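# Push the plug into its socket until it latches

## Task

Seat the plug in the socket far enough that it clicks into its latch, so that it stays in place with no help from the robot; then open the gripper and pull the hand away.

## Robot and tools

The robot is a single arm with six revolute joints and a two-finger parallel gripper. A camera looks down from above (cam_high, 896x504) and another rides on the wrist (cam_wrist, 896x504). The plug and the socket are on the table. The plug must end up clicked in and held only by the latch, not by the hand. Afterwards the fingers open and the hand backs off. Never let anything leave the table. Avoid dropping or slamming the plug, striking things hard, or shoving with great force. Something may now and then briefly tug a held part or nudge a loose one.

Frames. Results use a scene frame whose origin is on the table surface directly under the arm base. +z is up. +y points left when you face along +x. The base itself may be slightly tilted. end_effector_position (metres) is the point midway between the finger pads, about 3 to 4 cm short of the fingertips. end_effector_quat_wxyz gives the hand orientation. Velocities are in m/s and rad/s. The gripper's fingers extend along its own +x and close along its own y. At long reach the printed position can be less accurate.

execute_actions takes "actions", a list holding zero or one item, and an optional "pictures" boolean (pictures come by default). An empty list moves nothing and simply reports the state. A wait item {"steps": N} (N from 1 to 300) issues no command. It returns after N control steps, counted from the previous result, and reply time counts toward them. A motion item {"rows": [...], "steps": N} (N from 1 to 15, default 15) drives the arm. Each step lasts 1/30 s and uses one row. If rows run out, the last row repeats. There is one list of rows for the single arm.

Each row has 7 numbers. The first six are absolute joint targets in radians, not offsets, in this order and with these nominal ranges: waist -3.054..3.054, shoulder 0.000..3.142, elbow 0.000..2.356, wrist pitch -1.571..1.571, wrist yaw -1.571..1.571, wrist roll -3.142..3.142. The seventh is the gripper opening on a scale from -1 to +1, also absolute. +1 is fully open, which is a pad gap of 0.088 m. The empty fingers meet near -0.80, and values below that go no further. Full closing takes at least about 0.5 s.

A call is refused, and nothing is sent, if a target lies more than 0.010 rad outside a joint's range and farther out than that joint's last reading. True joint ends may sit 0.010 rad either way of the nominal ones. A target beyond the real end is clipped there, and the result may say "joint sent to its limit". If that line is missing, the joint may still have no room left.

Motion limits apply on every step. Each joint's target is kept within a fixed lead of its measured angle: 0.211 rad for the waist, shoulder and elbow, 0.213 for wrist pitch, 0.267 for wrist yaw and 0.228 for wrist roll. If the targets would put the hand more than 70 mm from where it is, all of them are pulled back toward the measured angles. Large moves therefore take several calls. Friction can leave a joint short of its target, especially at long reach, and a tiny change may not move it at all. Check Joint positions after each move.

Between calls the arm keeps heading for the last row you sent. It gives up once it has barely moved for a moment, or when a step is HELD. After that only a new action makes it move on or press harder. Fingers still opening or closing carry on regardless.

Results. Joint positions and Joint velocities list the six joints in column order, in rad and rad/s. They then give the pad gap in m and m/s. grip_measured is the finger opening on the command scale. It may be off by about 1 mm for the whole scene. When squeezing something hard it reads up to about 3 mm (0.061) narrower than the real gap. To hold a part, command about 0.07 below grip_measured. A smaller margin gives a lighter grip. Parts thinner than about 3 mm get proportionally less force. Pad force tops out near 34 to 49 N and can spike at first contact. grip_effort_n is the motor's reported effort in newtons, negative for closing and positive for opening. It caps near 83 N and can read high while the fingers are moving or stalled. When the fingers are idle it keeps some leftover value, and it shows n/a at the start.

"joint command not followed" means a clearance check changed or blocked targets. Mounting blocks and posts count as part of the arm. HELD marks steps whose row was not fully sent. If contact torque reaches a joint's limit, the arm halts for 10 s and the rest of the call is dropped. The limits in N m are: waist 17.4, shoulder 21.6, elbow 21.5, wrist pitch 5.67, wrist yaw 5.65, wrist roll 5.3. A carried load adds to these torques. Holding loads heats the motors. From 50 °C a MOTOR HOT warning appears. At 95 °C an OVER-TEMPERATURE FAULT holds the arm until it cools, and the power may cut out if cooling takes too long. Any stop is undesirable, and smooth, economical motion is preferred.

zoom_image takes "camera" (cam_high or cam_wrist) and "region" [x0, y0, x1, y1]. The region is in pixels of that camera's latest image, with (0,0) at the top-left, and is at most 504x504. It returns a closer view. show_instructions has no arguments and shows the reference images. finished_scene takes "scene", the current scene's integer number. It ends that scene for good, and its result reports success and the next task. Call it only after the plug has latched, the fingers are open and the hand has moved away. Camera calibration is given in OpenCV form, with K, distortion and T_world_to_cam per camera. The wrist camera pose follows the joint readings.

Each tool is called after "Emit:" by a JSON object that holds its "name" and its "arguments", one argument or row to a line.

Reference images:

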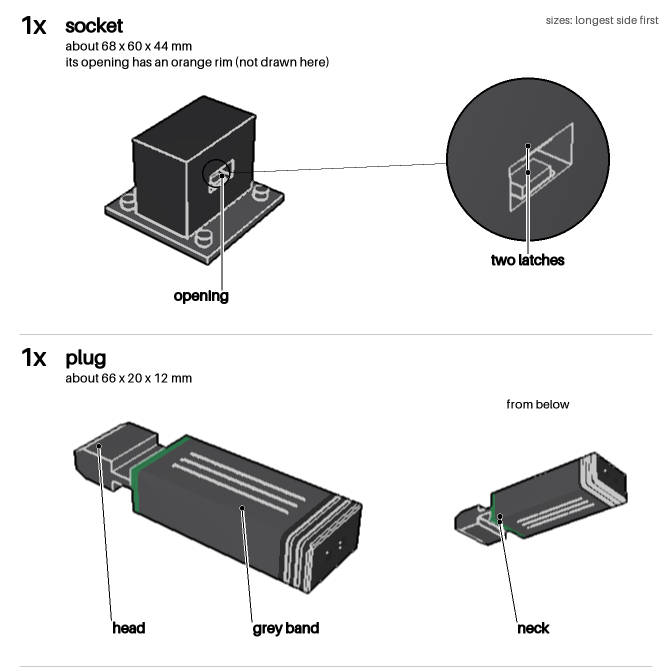

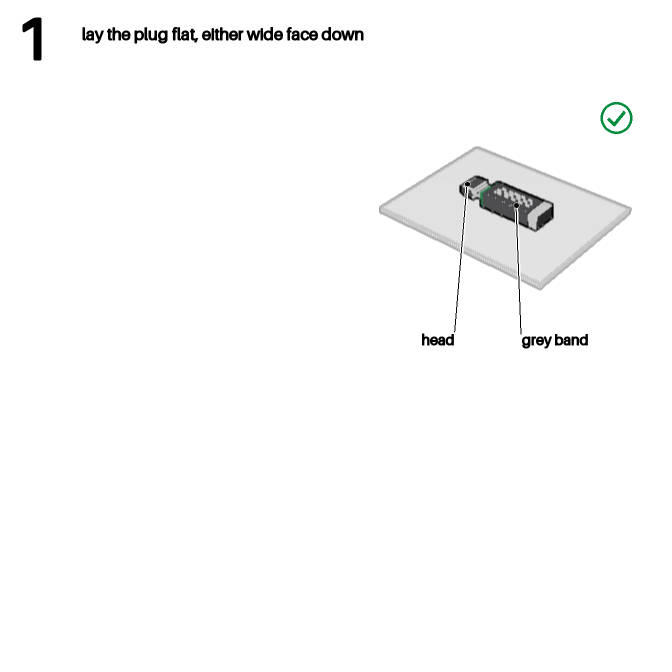

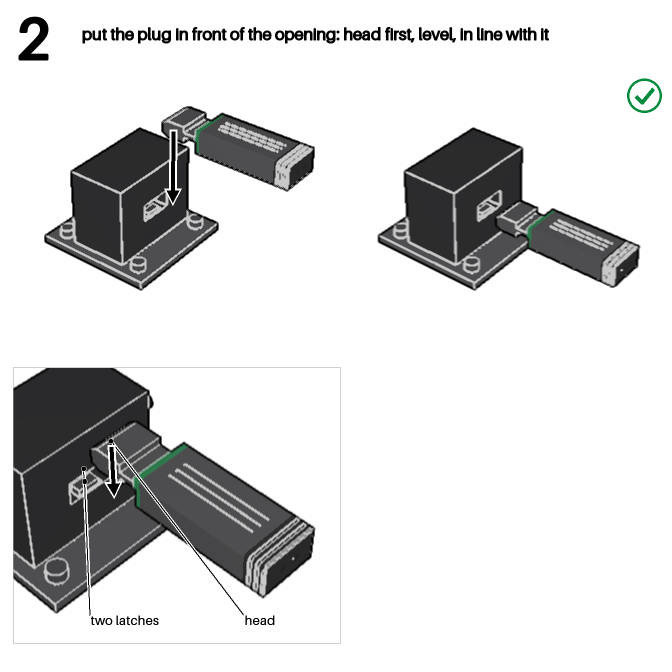

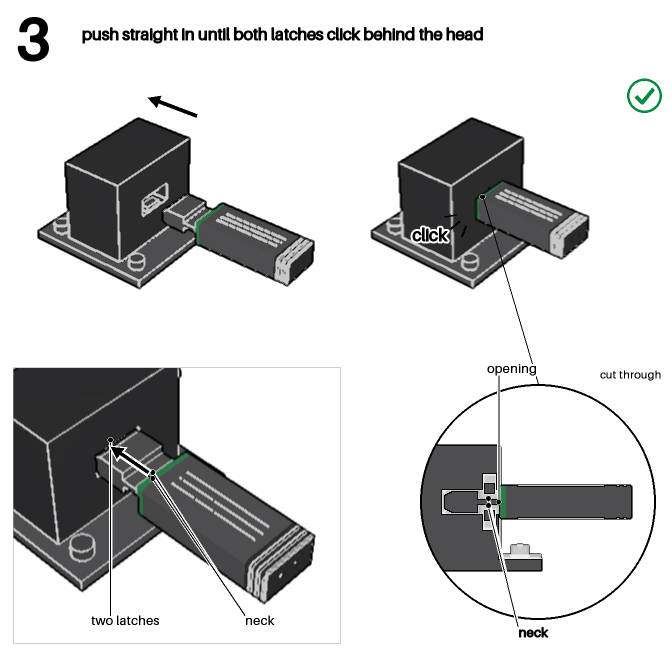

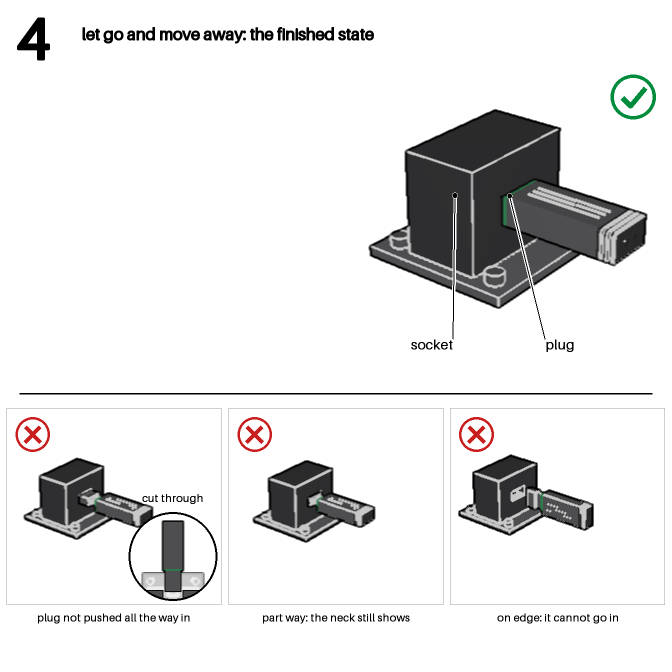

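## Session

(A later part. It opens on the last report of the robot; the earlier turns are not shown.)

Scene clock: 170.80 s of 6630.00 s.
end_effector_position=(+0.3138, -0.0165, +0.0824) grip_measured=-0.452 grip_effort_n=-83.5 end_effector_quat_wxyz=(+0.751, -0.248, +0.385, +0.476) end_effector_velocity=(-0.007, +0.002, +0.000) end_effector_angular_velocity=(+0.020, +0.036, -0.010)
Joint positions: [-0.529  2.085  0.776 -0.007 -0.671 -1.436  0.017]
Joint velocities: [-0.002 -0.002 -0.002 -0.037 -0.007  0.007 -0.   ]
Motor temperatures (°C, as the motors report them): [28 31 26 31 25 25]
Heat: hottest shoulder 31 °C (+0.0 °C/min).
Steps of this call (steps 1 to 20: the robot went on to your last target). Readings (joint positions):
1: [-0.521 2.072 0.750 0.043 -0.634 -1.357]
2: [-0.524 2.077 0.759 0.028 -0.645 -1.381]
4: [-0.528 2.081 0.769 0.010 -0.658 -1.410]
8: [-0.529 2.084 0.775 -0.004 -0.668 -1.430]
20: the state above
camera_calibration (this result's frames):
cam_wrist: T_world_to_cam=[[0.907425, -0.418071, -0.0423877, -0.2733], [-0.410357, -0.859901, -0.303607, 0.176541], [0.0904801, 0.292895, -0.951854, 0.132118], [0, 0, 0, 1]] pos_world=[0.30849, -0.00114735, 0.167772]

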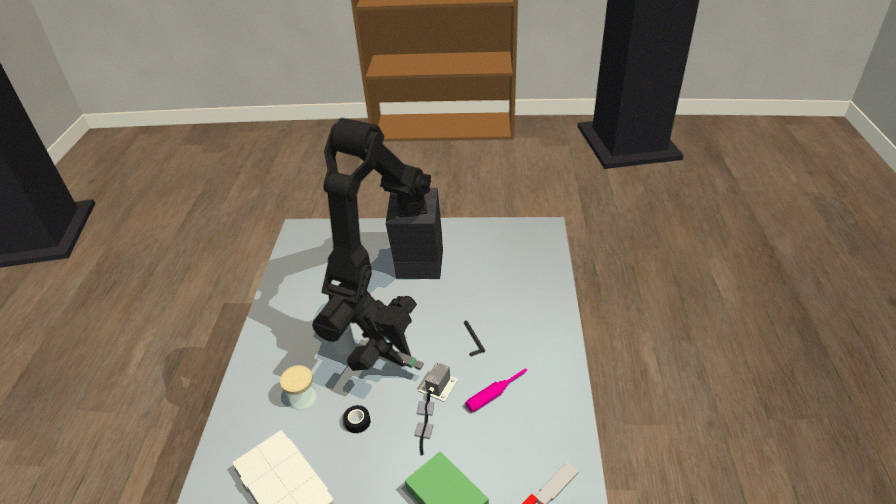

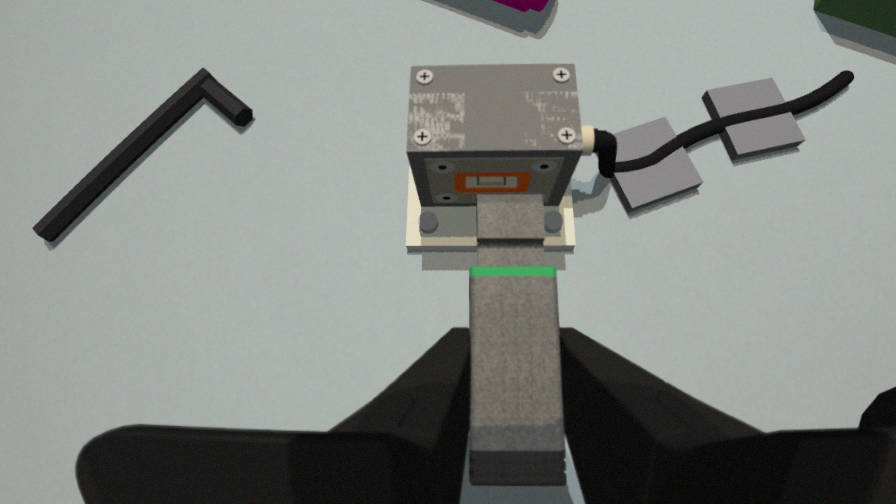

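Emit:
{"name": "execute_actions", "arguments": {
  "actions": [
    {"rows": [[-0.53,2.104,0.784,-0.004,-0.671,-1.436,-0.55],[-0.529,2.11,0.785,0.002,-0.671,-1.436,-0.55],[-0.528,2.119,0.786,0.01,-0.67,-1.435,-0.55],[-0.527,2.13,0.788,0.019,-0.67,-1.434,-0.55],[-0.526,2.142,0.789,0.029,-0.669,-1.433,-0.55],[-0.525,2.155,0.791,0.04,-0.669,-1.432,-0.55],[-0.524,2.168,0.793,0.051,-0.668,-1.431,-0.55],[-0.523,2.181,0.795,0.062,-0.668,-1.43,-0.55],[-0.522,2.193,0.796,0.072,-0.667,-1.429,-0.55],[-0.521,2.204,0.798,0.081,-0.667,-1.429,-0.55],[-0.521,2.213,0.799,0.089,-0.667,-1.429,-0.55],[-0.521,2.22,0.8,0.095,-0.667,-1.429,-0.55],[-0.521,2.225,0.801,0.099,-0.667,-1.429,-0.55],[-0.521,2.227,0.801,0.1,-0.667,-1.429,-0.55]], "steps": 15}
  ],
  "pictures": false
}}

Emit:
{"name": "execute_actions", "arguments": {
  "actions": [
    {"steps": 15}
  ]
}}

Scene clock: 188.67 s of 6630.00 s.
end_effector_position=(+0.3105, -0.0156, +0.0538) grip_measured=-0.452 grip_effort_n=-83.5 end_effector_quat_wxyz=(+0.749, -0.245, +0.388, +0.478) end_effector_velocity=(-0.013, +0.004, -0.032) end_effector_angular_velocity=(+0.016, +0.024, +0.007)
Joint positions: [-0.524  2.204  0.793  0.088 -0.669 -1.431  0.017]
Joint velocities: [ 0.002  0.129  0.002  0.095 -0.007 -0.007 -0.   ]
Motor temperatures (°C, as the motors report them): [28 31 26 30 25 25]
Heat: hottest shoulder 31 °C (-1.0 °C/min).
Steps of this call (steps 1 to 15: the robot went on to your last target; steps 16 to 90: nothing new was sent; then 14.37 s passed at rest; steps 91 to 105: all 15 steps of this action). Readings (joint positions):
91: [-0.529 2.085 0.777 -0.007 -0.671 -1.436]
92: [-0.529 2.087 0.777 -0.007 -0.671 -1.436]
94: [-0.529 2.096 0.779 0.002 -0.671 -1.436]
98: [-0.529 2.135 0.786 0.036 -0.671 -1.434]
105: the state above

Scene clock: 189.17 s of 6630.00 s.
end_effector_position=(+0.3148, -0.0169, +0.0518) grip_measured=-0.452 grip_effort_n=-83.5 end_effector_quat_wxyz=(+0.750, -0.250, +0.384, +0.476) end_effector_velocity=(-0.001, -0.003, +0.002) end_effector_angular_velocity=(+0.018, -0.004, -0.009)
Joint positions: [-0.522  2.215  0.805  0.1   -0.668 -1.431  0.017]
Joint velocities: [-0.017 -0.002 -0.002 -0.007 -0.022 -0.007 -0.   ]
Motor temperatures (°C, as the motors report them): [28 31 26 30 25 25]
Heat: hottest shoulder 31 °C (-1.0 °C/min).
Steps of this call (steps 1 to 15: the robot went on to your last target). Readings (joint positions):
1: [-0.524 2.207 0.793 0.091 -0.669 -1.431]
2: [-0.524 2.209 0.793 0.093 -0.669 -1.431]
4: [-0.524 2.210 0.794 0.096 -0.676 -1.431]
8: [-0.491 2.210 0.805 0.103 -0.713 -1.431]
15: the state above
camera_calibration (this result's frames):
cam_wrist: T_world_to_cam=[[0.908367, -0.416281, -0.0397352, -0.276077], [-0.408068, -0.861643, -0.301748, 0.166542], [0.0913744, 0.290313, -0.952559, 0.102628], [0, 0, 0, 1]] pos_world=[0.309362, -0.0012196, 0.137043]

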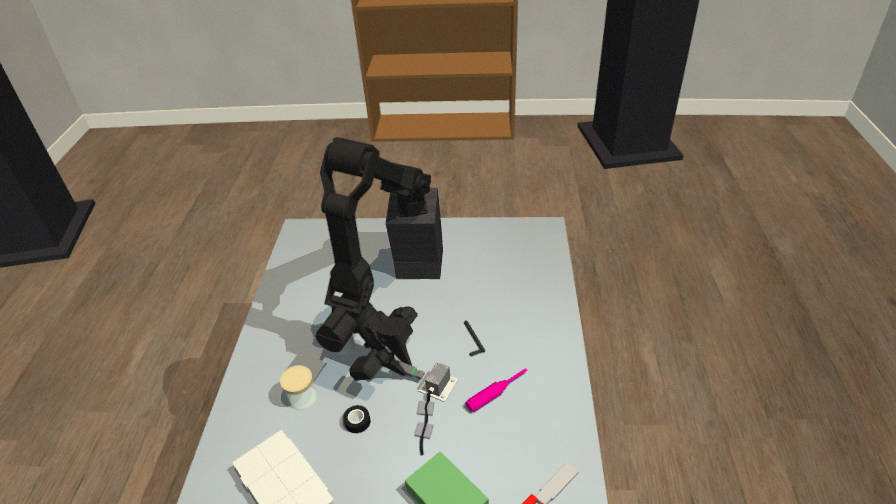

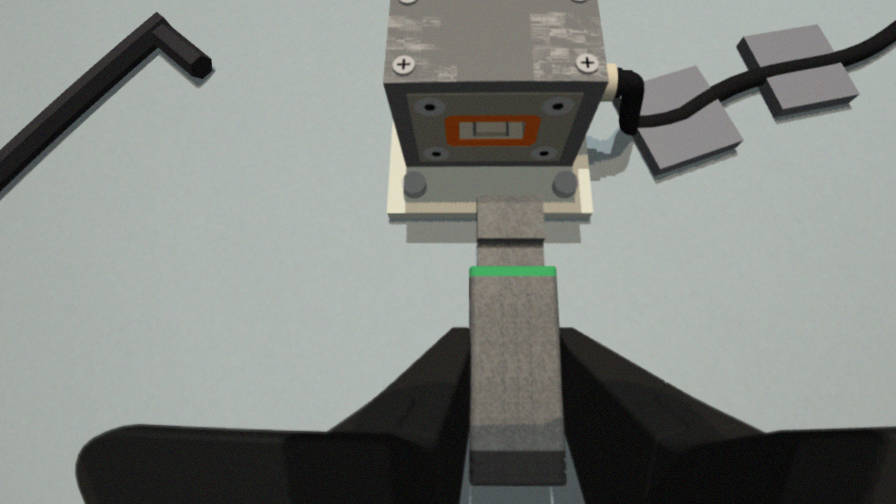

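Emit:
{"name": "execute_actions", "arguments": {
  "actions": [
    {"rows": [[-0.524,2.212,0.797,0.098,-0.669,-1.431,-0.55],[-0.524,2.212,0.792,0.098,-0.669,-1.431,-0.55],[-0.524,2.212,0.787,0.097,-0.669,-1.431,-0.55]], "steps": 15}
  ]
}}

Emit:
{"name": "zoom_image", "arguments": {
  "camera": "cam_wrist",
  "region": [380, 60, 620, 300]
}}

Scene clock: 192.90 s of 6630.00 s.
end_effector_position=(+0.3103, -0.0155, +0.0510) grip_measured=-0.452 grip_effort_n=-83.5 end_effector_quat_wxyz=(+0.749, -0.246, +0.388, +0.478) end_effector_velocity=(-0.004, +0.003, +0.002) end_effector_angular_velocity=(+0.029, +0.018, -0.008)
Joint positions: [-0.523  2.215  0.794  0.099 -0.668 -1.431  0.017]
Joint velocities: [-0.002 -0.002 -0.002 -0.022 -0.022  0.007 -0.   ]
Motor temperatures (°C, as the motors report them): [28 31 26 30 25 25]
Heat: hottest shoulder 31 °C (-1.0 °C/min).
Steps of this call (steps 1 to 15: the robot went on to your last target; steps 16 to 90: nothing new was sent; then 0.23 s passed at rest; steps 91 to 105: all 15 steps of this action). Readings (joint positions):
91: [-0.523 2.215 0.805 0.100 -0.668 -1.431]
92: [-0.523 2.215 0.804 0.100 -0.668 -1.431]
94: [-0.523 2.215 0.801 0.100 -0.668 -1.431]
98: [-0.523 2.215 0.794 0.099 -0.668 -1.431]
105: the state above
camera_calibration (this result's frames):
cam_wrist: T_world_to_cam=[[0.907428, -0.417047, -0.0514384, -0.270497], [-0.412323, -0.860104, -0.300351, 0.166889], [0.0810179, 0.293756, -0.952441, 0.10516], [0, 0, 0, 1]] pos_world=[0.305749, -0.000159874, 0.13637]

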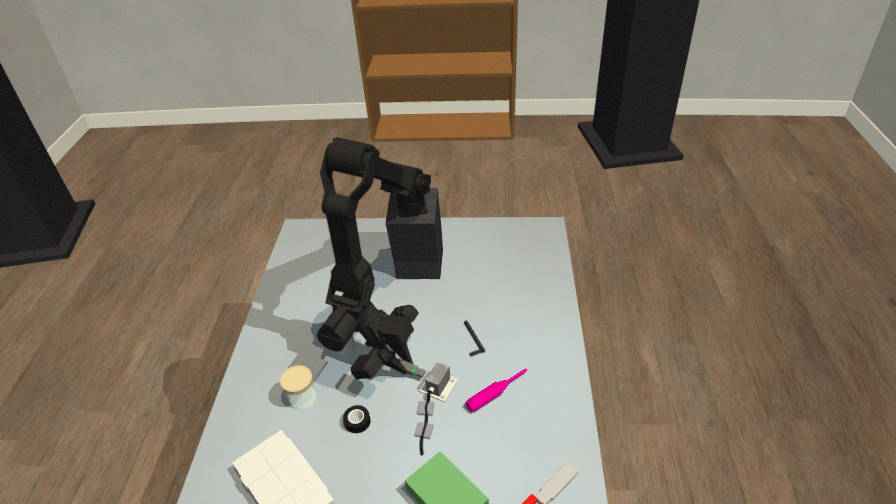

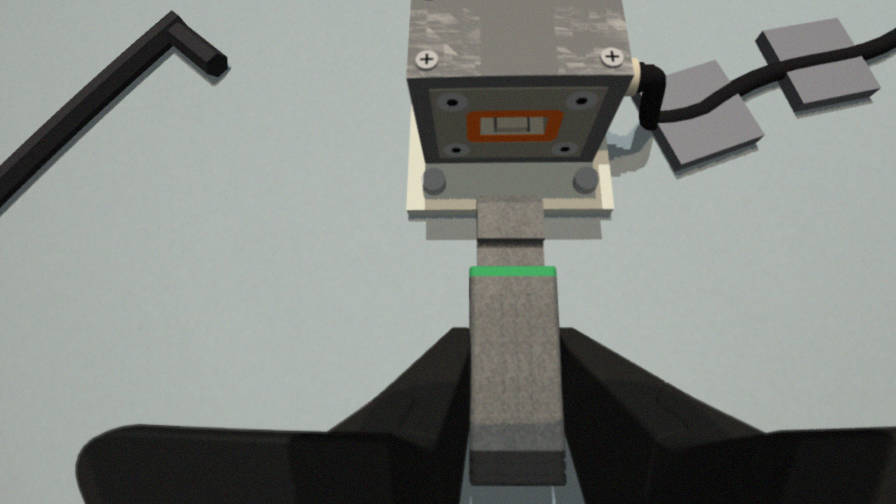

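Region (380, 60, 620, 300) of cam_wrist's 896x504 image, scaled by 2.100, with more detail than that image has.

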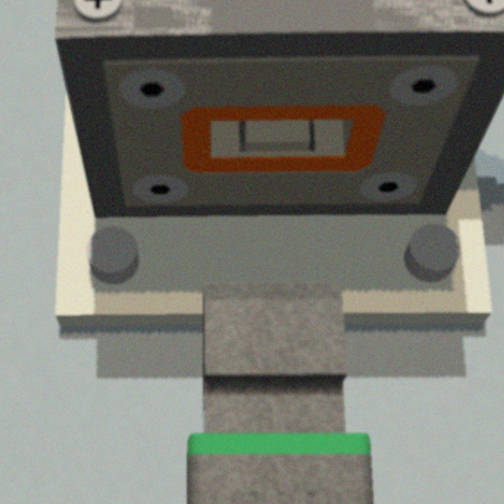

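Emit:
{"name": "execute_actions", "arguments": {
  "actions": [
    {"rows": [[-0.519,2.21,0.787,0.102,-0.666,-1.426,-0.55],[-0.516,2.208,0.787,0.104,-0.665,-1.422,-0.55],[-0.512,2.206,0.787,0.107,-0.664,-1.417,-0.55],[-0.507,2.204,0.787,0.11,-0.663,-1.411,-0.55],[-0.501,2.202,0.787,0.115,-0.661,-1.404,-0.55],[-0.495,2.201,0.787,0.119,-0.66,-1.396,-0.55],[-0.489,2.2,0.787,0.124,-0.658,-1.389,-0.55],[-0.483,2.2,0.787,0.128,-0.656,-1.381,-0.55],[-0.477,2.2,0.787,0.133,-0.654,-1.374,-0.55],[-0.471,2.2,0.787,0.137,-0.653,-1.367,-0.55],[-0.466,2.2,0.787,0.141,-0.651,-1.36,-0.55],[-0.462,2.2,0.787,0.144,-0.65,-1.355,-0.55],[-0.459,2.2,0.787,0.146,-0.649,-1.351,-0.55],[-0.457,2.2,0.787,0.147,-0.649,-1.349,-0.55]], "steps": 15}
  ],
  "pictures": false
}}

Emit:
{"name": "execute_actions", "arguments": {
  "actions": [
    {"steps": 12}
  ]
}}

Emit:
{"name": "zoom_image", "arguments": {
  "camera": "cam_wrist",
  "region": [410, 100, 610, 300]
}}

Scene clock: 207.97 s of 6630.00 s.
end_effector_position=(+0.3185, +0.0003, +0.0527) grip_measured=-0.452 grip_effort_n=-83.5 end_effector_quat_wxyz=(+0.749, -0.247, +0.386, +0.478) end_effector_velocity=(+0.005, +0.027, -0.001) end_effector_angular_velocity=(+0.021, +0.012, +0.008)
Joint positions: [-0.464  2.206  0.791  0.141 -0.653 -1.359  0.017]
Joint velocities: [ 0.085  0.002 -0.007  0.051  0.007  0.095 -0.   ]
Motor temperatures (°C, as the motors report them): [28 32 26 29 25 25]
Heat: hottest shoulder 32 °C (+0.0 °C/min).
Steps of this call (steps 1 to 15: the robot went on to your last target; steps 16 to 160: nothing new was sent; then 9.23 s passed at rest; steps 161 to 175: all 15 steps of this action). Readings (joint positions):
161: [-0.526 2.206 0.791 0.097 -0.669 -1.431]
162: [-0.525 2.206 0.791 0.098 -0.669 -1.430]
164: [-0.520 2.206 0.791 0.102 -0.668 -1.423]
168: [-0.501 2.206 0.791 0.116 -0.662 -1.401]
175: the state above

Scene clock: 208.37 s of 6630.00 s.
end_effector_position=(+0.3192, +0.0011, +0.0526) grip_measured=-0.452 grip_effort_n=-83.5 end_effector_quat_wxyz=(+0.750, -0.246, +0.387, +0.477) end_effector_velocity=(-0.003, -0.001, -0.002) end_effector_angular_velocity=(-0.002, +0.017, -0.010)
Joint positions: [-0.46   2.206  0.791  0.144 -0.651 -1.352  0.017]
Joint velocities: [-0.002  0.002 -0.002 -0.007  0.007  0.007 -0.   ]
Motor temperatures (°C, as the motors report them): [28 32 26 29 25 25]
Heat: hottest shoulder 32 °C (+0.0 °C/min).
Steps of this call (steps 1 to 12: the robot went on to your last target). Readings (joint positions):
1: [-0.462 2.206 0.791 0.142 -0.653 -1.357]
2: [-0.460 2.206 0.791 0.143 -0.653 -1.356]
4: [-0.460 2.206 0.791 0.144 -0.652 -1.354]
8: [-0.460 2.206 0.791 0.144 -0.651 -1.352]
12: the state above
camera_calibration (this result's frames):
cam_wrist: T_world_to_cam=[[0.906749, -0.418844, -0.0487511, -0.271502], [-0.413141, -0.859309, -0.3015, 0.18564], [0.0843895, 0.293526, -0.952219, 0.100008], [0, 0, 0, 1]] pos_world=[0.31444, 0.01645, 0.137964]

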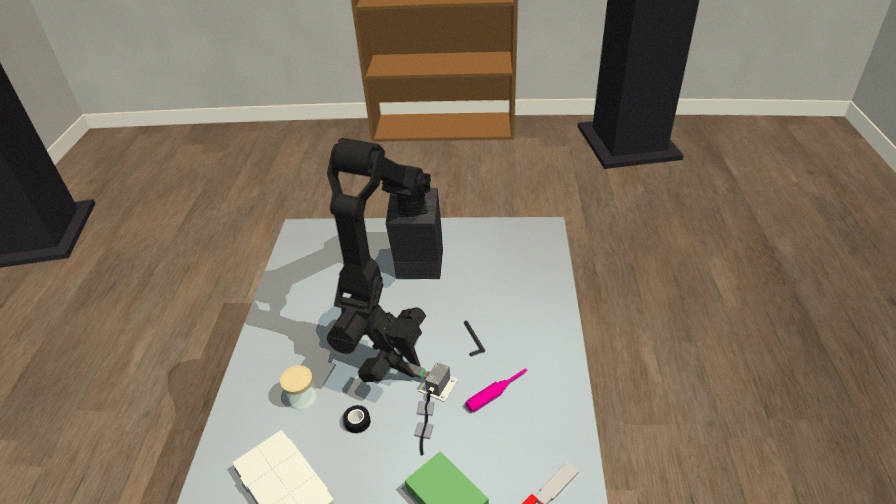

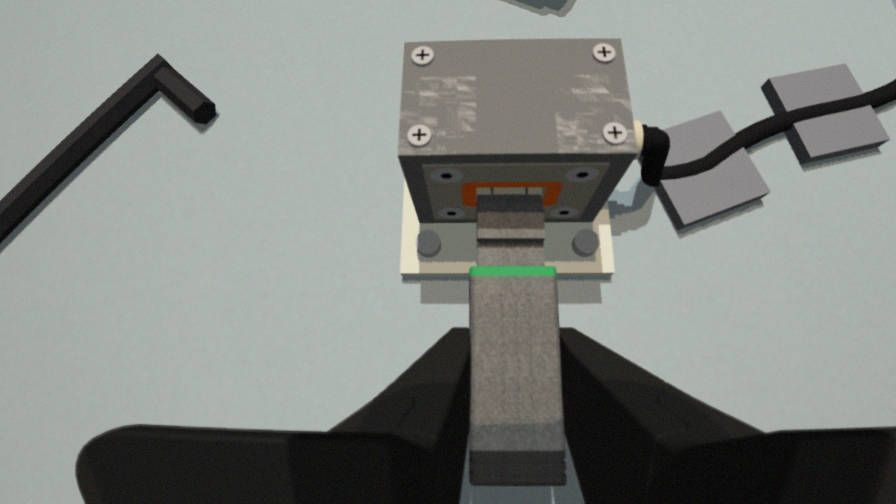

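Region (410, 100, 610, 300) of cam_wrist's 896x504 image, scaled by 2.520, with more detail than that image has.

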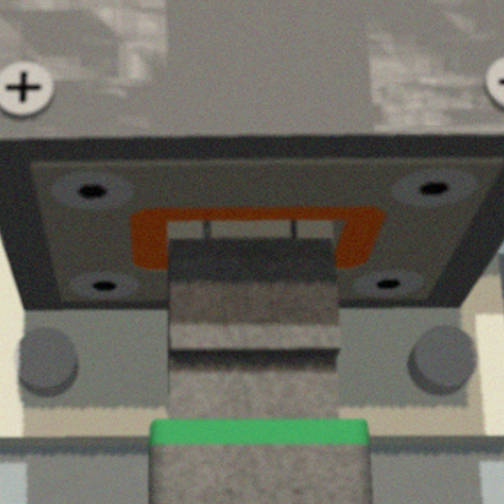

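Emit:
{"name": "execute_actions", "arguments": {
  "actions": [
    {"rows": [[-0.455,2.21,0.795,0.148,-0.648,-1.347,-0.55],[-0.452,2.216,0.798,0.15,-0.647,-1.344,-0.55],[-0.449,2.22,0.8,0.152,-0.646,-1.34,-0.55],[-0.446,2.222,0.8,0.154,-0.645,-1.336,-0.55],[-0.443,2.222,0.8,0.156,-0.644,-1.333,-0.55],[-0.44,2.222,0.8,0.158,-0.643,-1.329,-0.55],[-0.437,2.222,0.8,0.16,-0.642,-1.326,-0.55],[-0.434,2.222,0.8,0.162,-0.641,-1.322,-0.55]], "steps": 15}
  ]
}}

Emit:
{"name": "zoom_image", "arguments": {
  "camera": "cam_wrist",
  "region": [410, 100, 610, 300]
}}

Scene clock: 226.30 s of 6630.00 s.
end_effector_position=(+0.3205, +0.0014, +0.0510) grip_measured=-0.452 grip_effort_n=-83.5 end_effector_quat_wxyz=(+0.750, -0.247, +0.395, +0.470) end_effector_velocity=(-0.002, -0.001, -0.000) end_effector_angular_velocity=(-0.004, +0.013, -0.010)
Joint positions: [-0.451  2.207  0.791  0.156 -0.632 -1.327  0.017]
Joint velocities: [-0.002 -0.002 -0.002 -0.007  0.007  0.007 -0.001]
Motor temperatures (°C, as the motors report them): [28 34 26 29 25 25]
Heat: hottest shoulder 34 °C (+3.0 °C/min).
Steps of this call (steps 1 to 15: the robot went on to your last target; steps 16 to 90: nothing new was sent; then 14.43 s passed at rest; steps 91 to 105: all 15 steps of this action). Readings (joint positions):
91: [-0.460 2.206 0.791 0.145 -0.651 -1.351]
92: [-0.460 2.206 0.791 0.146 -0.650 -1.350]
94: [-0.458 2.206 0.791 0.147 -0.646 -1.346]
98: [-0.453 2.206 0.791 0.152 -0.637 -1.334]
105: the state above
camera_calibration (this result's frames):
cam_wrist: T_world_to_cam=[[0.900517, -0.431866, -0.0505942, -0.270531], [-0.427299, -0.857385, -0.286892, 0.189766], [0.0805201, 0.27997, -0.956626, 0.099735], [0, 0, 0, 1]] pos_world=[0.316674, 0.0179465, 0.136164]

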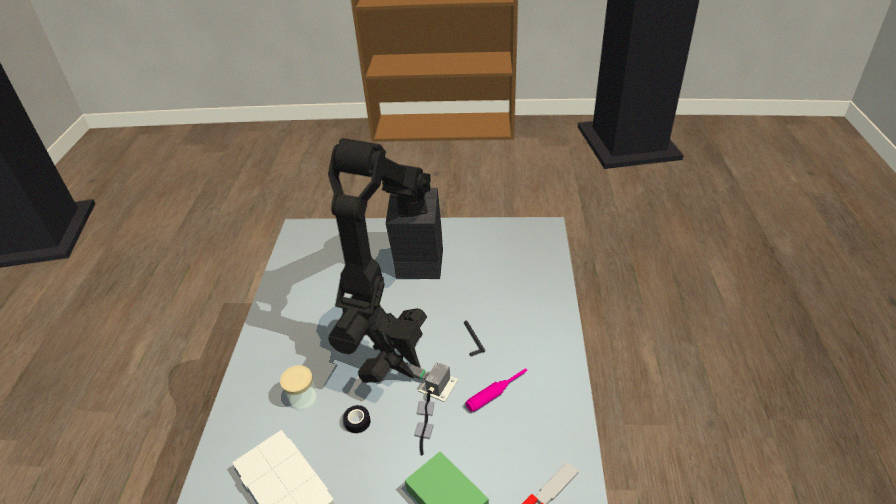

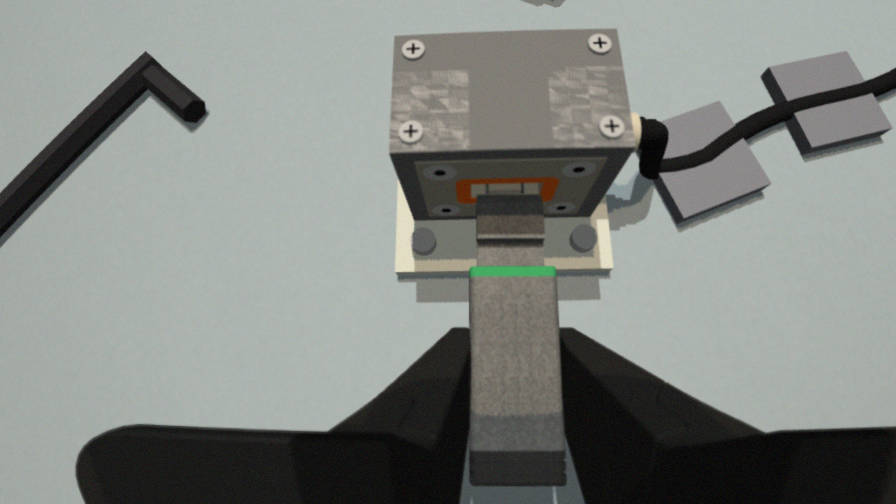

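Region (410, 100, 610, 300) of cam_wrist's 896x504 image, scaled by 2.520, with more detail than that image has.

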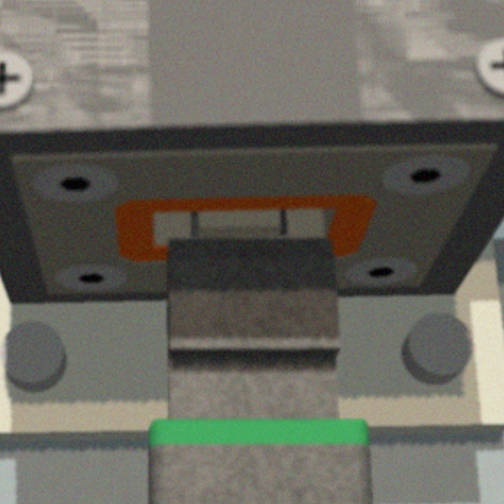

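Emit:
{"name": "execute_actions", "arguments": {
  "actions": [
    {"rows": [[-0.45,2.207,0.791,0.15,-0.642,-1.335,-0.55],[-0.456,2.204,0.791,0.145,-0.648,-1.343,-0.55],[-0.462,2.2,0.791,0.14,-0.652,-1.351,-0.55],[-0.468,2.196,0.791,0.135,-0.655,-1.359,-0.55],[-0.473,2.192,0.791,0.13,-0.657,-1.365,-0.55],[-0.473,2.189,0.791,0.126,-0.657,-1.367,-0.55],[-0.473,2.188,0.791,0.124,-0.657,-1.367,-0.55]], "steps": 15}
  ]
}}

Emit:
{"name": "zoom_image", "arguments": {
  "camera": "cam_wrist",
  "region": [410, 100, 610, 300]
}}

Scene clock: 232.10 s of 6630.00 s.
end_effector_position=(+0.3179, -0.0013, +0.0545) grip_measured=-0.452 grip_effort_n=-83.5 end_effector_quat_wxyz=(+0.750, -0.245, +0.387, +0.478) end_effector_velocity=(-0.002, +0.001, +0.001) end_effector_angular_velocity=(+0.003, -0.006, +0.016)
Joint positions: [-0.47   2.199  0.791  0.127 -0.655 -1.364  0.017]
Joint velocities: [-0.002 -0.002 -0.002 -0.007 -0.007 -0.022  0.   ]
Motor temperatures (°C, as the motors report them): [28 33 26 29 25 25]
Heat: hottest shoulder 33 °C (+2.0 °C/min).
Steps of this call (steps 1 to 15: the robot went on to your last target; steps 16 to 90: nothing new was sent; then 2.30 s passed at rest; steps 91 to 105: all 15 steps of this action). Readings (joint positions):
91: [-0.451 2.207 0.791 0.156 -0.632 -1.326]
92: [-0.452 2.207 0.791 0.156 -0.633 -1.329]
94: [-0.456 2.207 0.791 0.149 -0.642 -1.340]
98: [-0.467 2.203 0.791 0.132 -0.653 -1.358]
105: the state above
camera_calibration (this result's frames):
cam_wrist: T_world_to_cam=[[0.906722, -0.418535, -0.0518106, -0.271065], [-0.413683, -0.8588, -0.302207, 0.183814], [0.0819893, 0.295451, -0.951833, 0.103382], [0, 0, 0, 1]] pos_world=[0.313345, 0.0138654, 0.139909]

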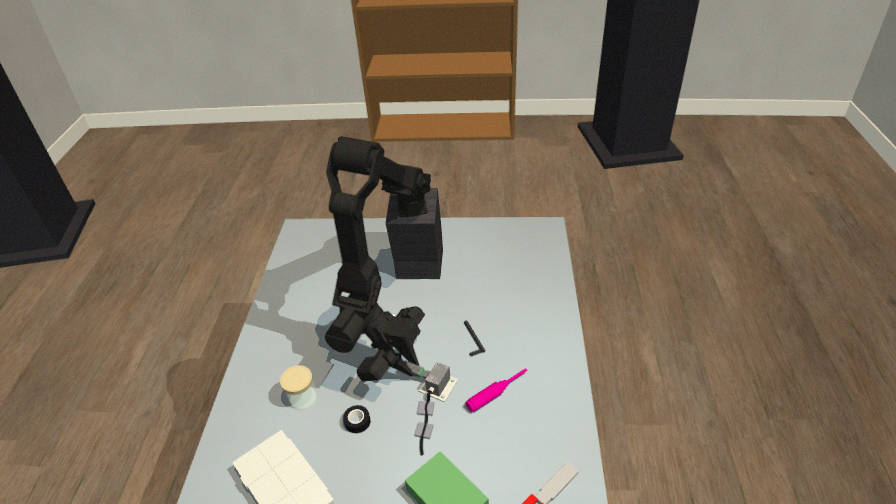

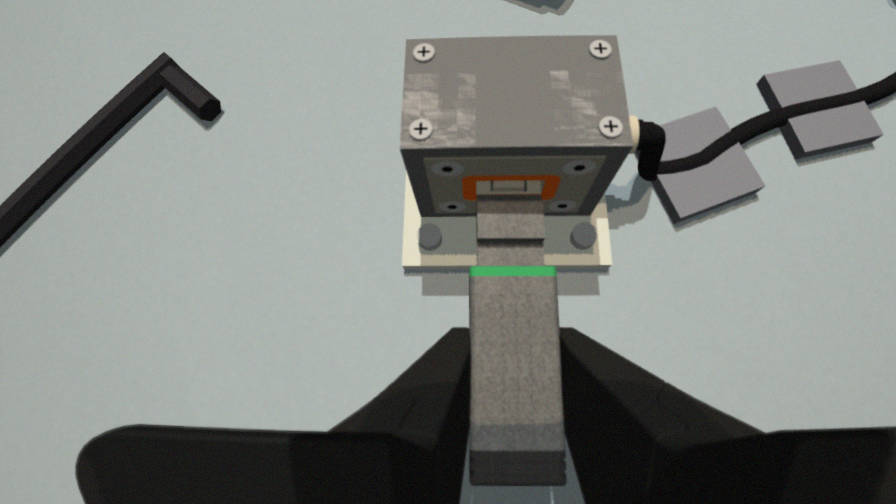

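Region (410, 100, 610, 300) of cam_wrist's 896x504 image, scaled by 2.520, with more detail than that image has.

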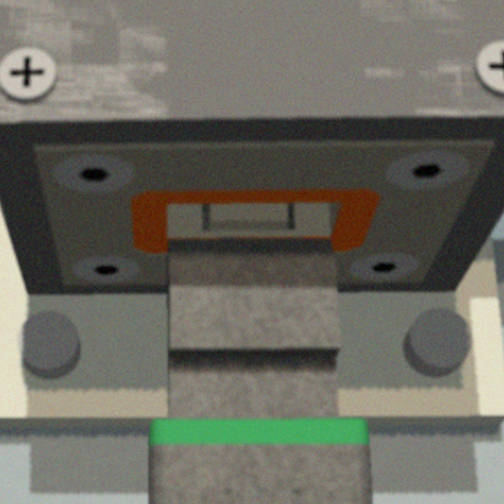

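Emit:
{"name": "execute_actions", "arguments": {
  "actions": [
    {"rows": [[-0.473,2.185,0.791,0.122,-0.657,-1.367,-0.55],[-0.473,2.182,0.791,0.12,-0.657,-1.367,-0.55],[-0.473,2.181,0.791,0.119,-0.657,-1.367,-0.55],[-0.473,2.181,0.791,0.119,-0.657,-1.367,-0.55],[-0.468,2.181,0.791,0.122,-0.654,-1.362,-0.55],[-0.465,2.181,0.791,0.126,-0.652,-1.358,-0.55],[-0.463,2.181,0.791,0.128,-0.651,-1.356,-0.55],[-0.461,2.181,0.791,0.129,-0.65,-1.353,-0.55],[-0.459,2.181,0.791,0.131,-0.65,-1.351,-0.55],[-0.457,2.181,0.791,0.132,-0.649,-1.349,-0.55],[-0.455,2.181,0.791,0.133,-0.648,-1.346,-0.55],[-0.453,2.181,0.791,0.135,-0.648,-1.344,-0.55]], "steps": 15}
  ]
}}

Emit:
{"name": "zoom_image", "arguments": {
  "camera": "cam_wrist",
  "region": [410, 100, 610, 300]
}}

Scene clock: 242.93 s of 6630.00 s.
end_effector_position=(+0.3203, +0.0009, +0.0561) grip_measured=-0.452 grip_effort_n=-83.5 end_effector_quat_wxyz=(+0.750, -0.246, +0.388, +0.476) end_effector_velocity=(+0.004, -0.001, +0.002) end_effector_angular_velocity=(+0.000, -0.029, -0.006)
Joint positions: [-0.46   2.191  0.791  0.131 -0.649 -1.349  0.017]
Joint velocities: [-0.002 -0.002 -0.007  0.037 -0.007  0.007  0.   ]
Motor temperatures (°C, as the motors report them): [28 35 26 29 25 25]
Heat: hottest shoulder 35 °C (+4.1 °C/min).
Steps of this call (steps 1 to 15: the robot went on to your last target; steps 16 to 90: nothing new was sent; then 7.33 s passed at rest; steps 91 to 105: all 15 steps of this action). Readings (joint positions):
91: [-0.470 2.198 0.791 0.126 -0.655 -1.364]
92: [-0.471 2.197 0.791 0.125 -0.655 -1.364]
94: [-0.471 2.194 0.791 0.123 -0.655 -1.365]
98: [-0.469 2.191 0.791 0.123 -0.655 -1.362]
105: the state above
camera_calibration (this result's frames):
cam_wrist: T_world_to_cam=[[0.90584, -0.420778, -0.0489802, -0.272091], [-0.415233, -0.859062, -0.299323, 0.187507], [0.0838713, 0.291477, -0.952894, 0.103489], [0, 0, 0, 1]] pos_world=[0.31565, 0.0164262, 0.141412]

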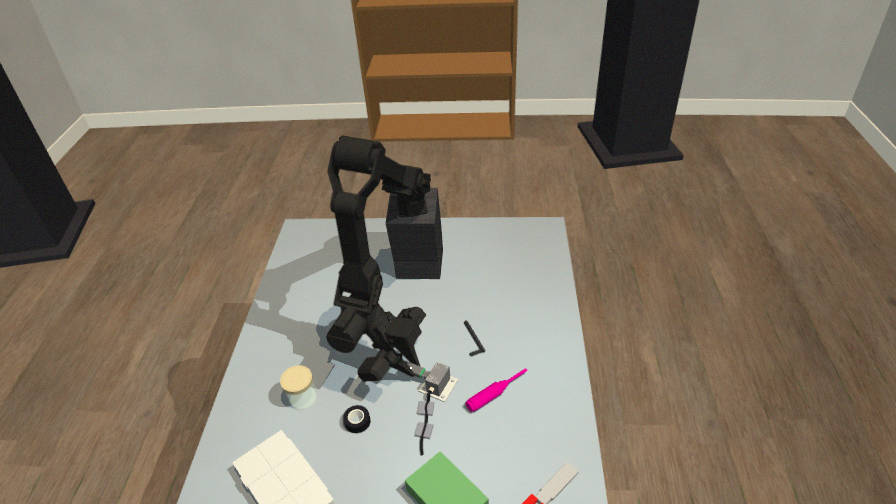

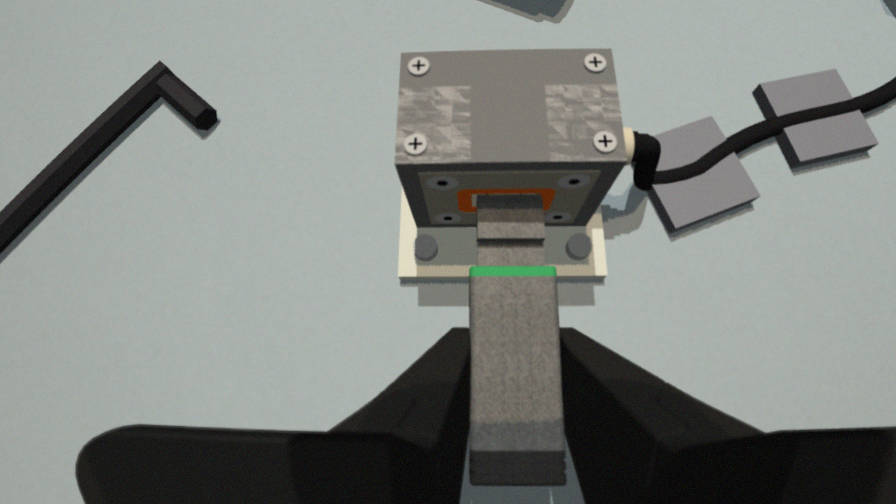

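Region (410, 100, 610, 300) of cam_wrist's 896x504 image, scaled by 2.520, with more detail than that image has.

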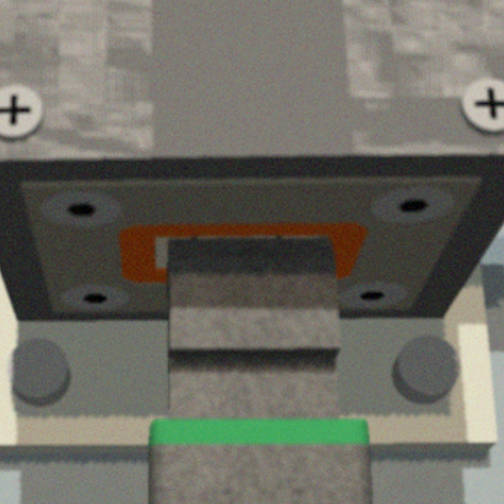

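Emit:
{"name": "execute_actions", "arguments": {
  "actions": [
    {"rows": [[-0.462,2.19,0.791,0.133,-0.652,-1.353,-0.55],[-0.468,2.195,0.787,0.134,-0.656,-1.361,-0.55],[-0.468,2.2,0.783,0.135,-0.656,-1.361,-0.55],[-0.468,2.204,0.78,0.135,-0.656,-1.361,-0.55],[-0.468,2.207,0.78,0.135,-0.656,-1.361,-0.55]], "steps": 15}
  ]
}}

Emit:
{"name": "zoom_image", "arguments": {
  "camera": "cam_wrist",
  "region": [410, 100, 610, 300]
}}

Scene clock: 251.57 s of 6630.00 s.
end_effector_position=(+0.3193, -0.0001, +0.0562) grip_measured=-0.452 grip_effort_n=-83.5 end_effector_quat_wxyz=(+0.750, -0.247, +0.385, +0.477) end_effector_velocity=(-0.003, -0.001, -0.002) end_effector_angular_velocity=(-0.006, +0.010, +0.002)
Joint positions: [-0.465  2.191  0.787  0.133 -0.654 -1.358  0.017]
Joint velocities: [-0.002  0.002 -0.002 -0.007  0.007 -0.007 -0.   ]
Motor temperatures (°C, as the motors report them): [28 35 26 29 25 25]
Heat: hottest shoulder 35 °C (+4.0 °C/min).
Steps of this call (steps 1 to 15: the robot went on to your last target; steps 16 to 90: nothing new was sent; then 5.13 s passed at rest; steps 91 to 105: all 15 steps of this action). Readings (joint positions):
91: [-0.459 2.191 0.791 0.132 -0.648 -1.347]
92: [-0.460 2.191 0.791 0.132 -0.648 -1.348]
94: [-0.462 2.191 0.790 0.133 -0.652 -1.353]
98: [-0.465 2.191 0.789 0.133 -0.654 -1.357]
105: the state above
camera_calibration (this result's frames):
cam_wrist: T_world_to_cam=[[0.907251, -0.418119, -0.0455283, -0.272238], [-0.411328, -0.859464, -0.303532, 0.1853], [0.0877825, 0.294107, -0.951733, 0.102682], [0, 0, 0, 1]] pos_world=[0.314193, 0.0152312, 0.141576]

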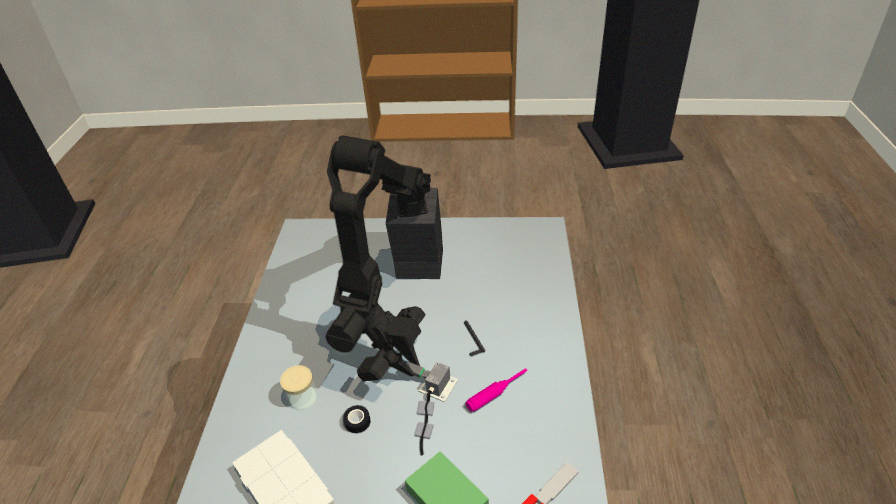

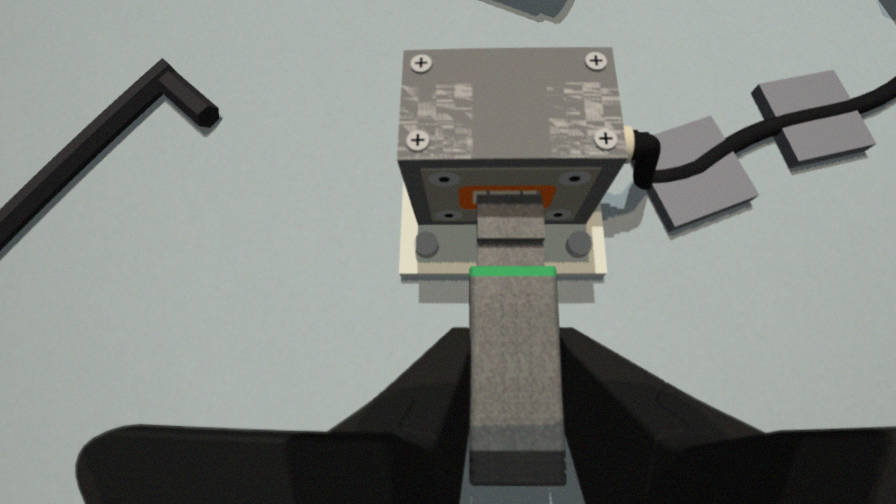

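Region (410, 100, 610, 300) of cam_wrist's 896x504 image, scaled by 2.520, with more detail than that image has.

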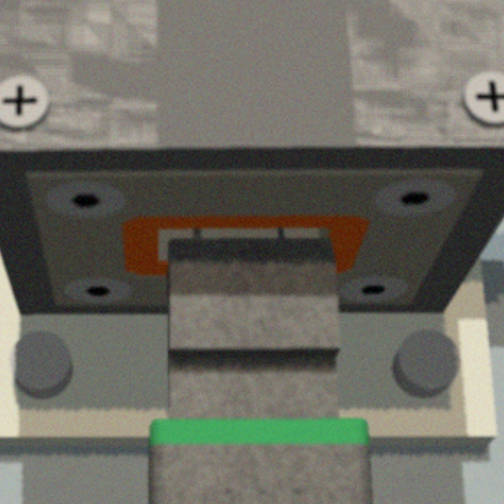

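Emit:
{"name": "execute_actions", "arguments": {
  "actions": [
    {"rows": [[-0.468,2.209,0.78,0.135,-0.656,-1.361,-0.55],[-0.468,2.211,0.78,0.135,-0.656,-1.361,-0.55],[-0.468,2.213,0.78,0.135,-0.656,-1.361,-0.55]], "steps": 15}
  ]
}}

Emit:
{"name": "zoom_image", "arguments": {
  "camera": "cam_wrist",
  "region": [410, 100, 610, 300]
}}

Scene clock: 255.13 s of 6630.00 s.
end_effector_position=(+0.3176, +0.0004, +0.0545) grip_measured=-0.452 grip_effort_n=-83.5 end_effector_quat_wxyz=(+0.749, -0.245, +0.387, +0.478) end_effector_velocity=(+0.001, -0.000, +0.001) end_effector_angular_velocity=(+0.003, -0.013, +0.005)
Joint positions: [-0.465  2.198  0.787  0.133 -0.655 -1.359  0.017]
Joint velocities: [-0.002 -0.002 -0.002  0.007 -0.007 -0.007 -0.   ]
Motor temperatures (°C, as the motors report them): [28 35 26 29 25 25]
Heat: hottest shoulder 35 °C (+4.0 °C/min).
Steps of this call (steps 1 to 15: the robot went on to your last target; steps 16 to 90: nothing new was sent; then 0.07 s passed at rest; steps 91 to 105: all 15 steps of this action). Readings (joint positions):
91: [-0.465 2.192 0.787 0.133 -0.655 -1.358]
92: [-0.465 2.193 0.787 0.133 -0.655 -1.359]
94: [-0.465 2.194 0.787 0.133 -0.655 -1.359]
98: [-0.465 2.197 0.787 0.133 -0.655 -1.359]
105: the state above
camera_calibration (this result's frames):
cam_wrist: T_world_to_cam=[[0.906961, -0.417976, -0.0521311, -0.270127], [-0.413203, -0.858847, -0.302728, 0.184993], [0.0817603, 0.296103, -0.95165, 0.102952], [0, 0, 0, 1]] pos_world=[0.313017, 0.0154893, 0.139894]

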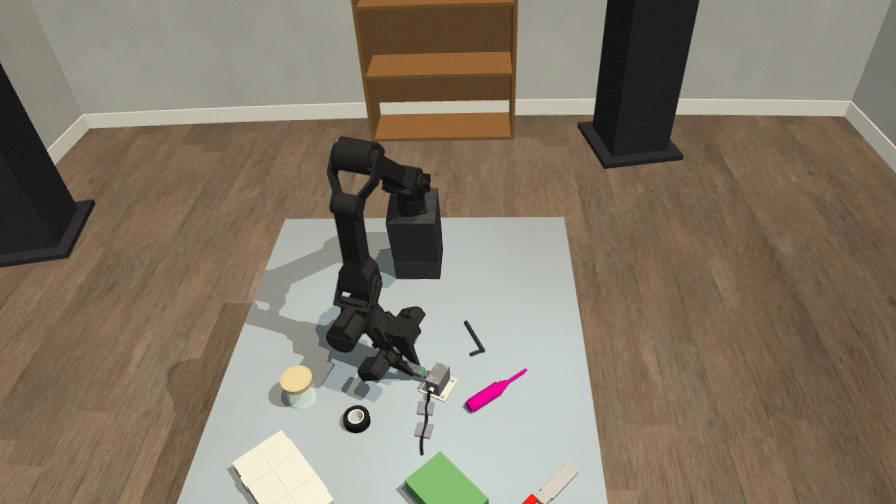

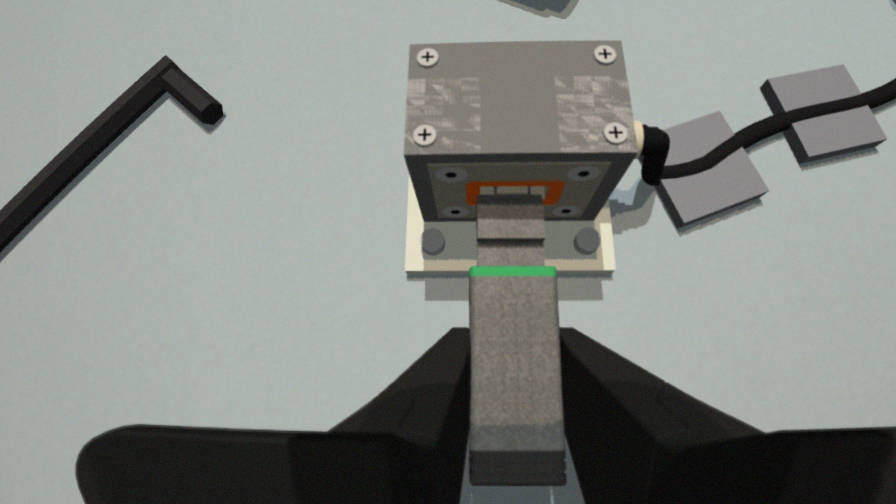

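Region (410, 100, 610, 300) of cam_wrist's 896x504 image, scaled by 2.520, with more detail than that image has.

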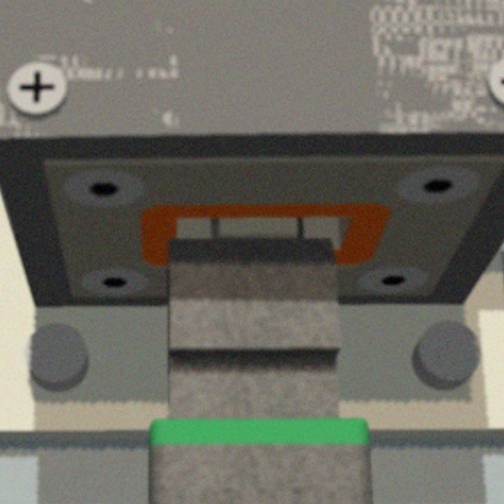

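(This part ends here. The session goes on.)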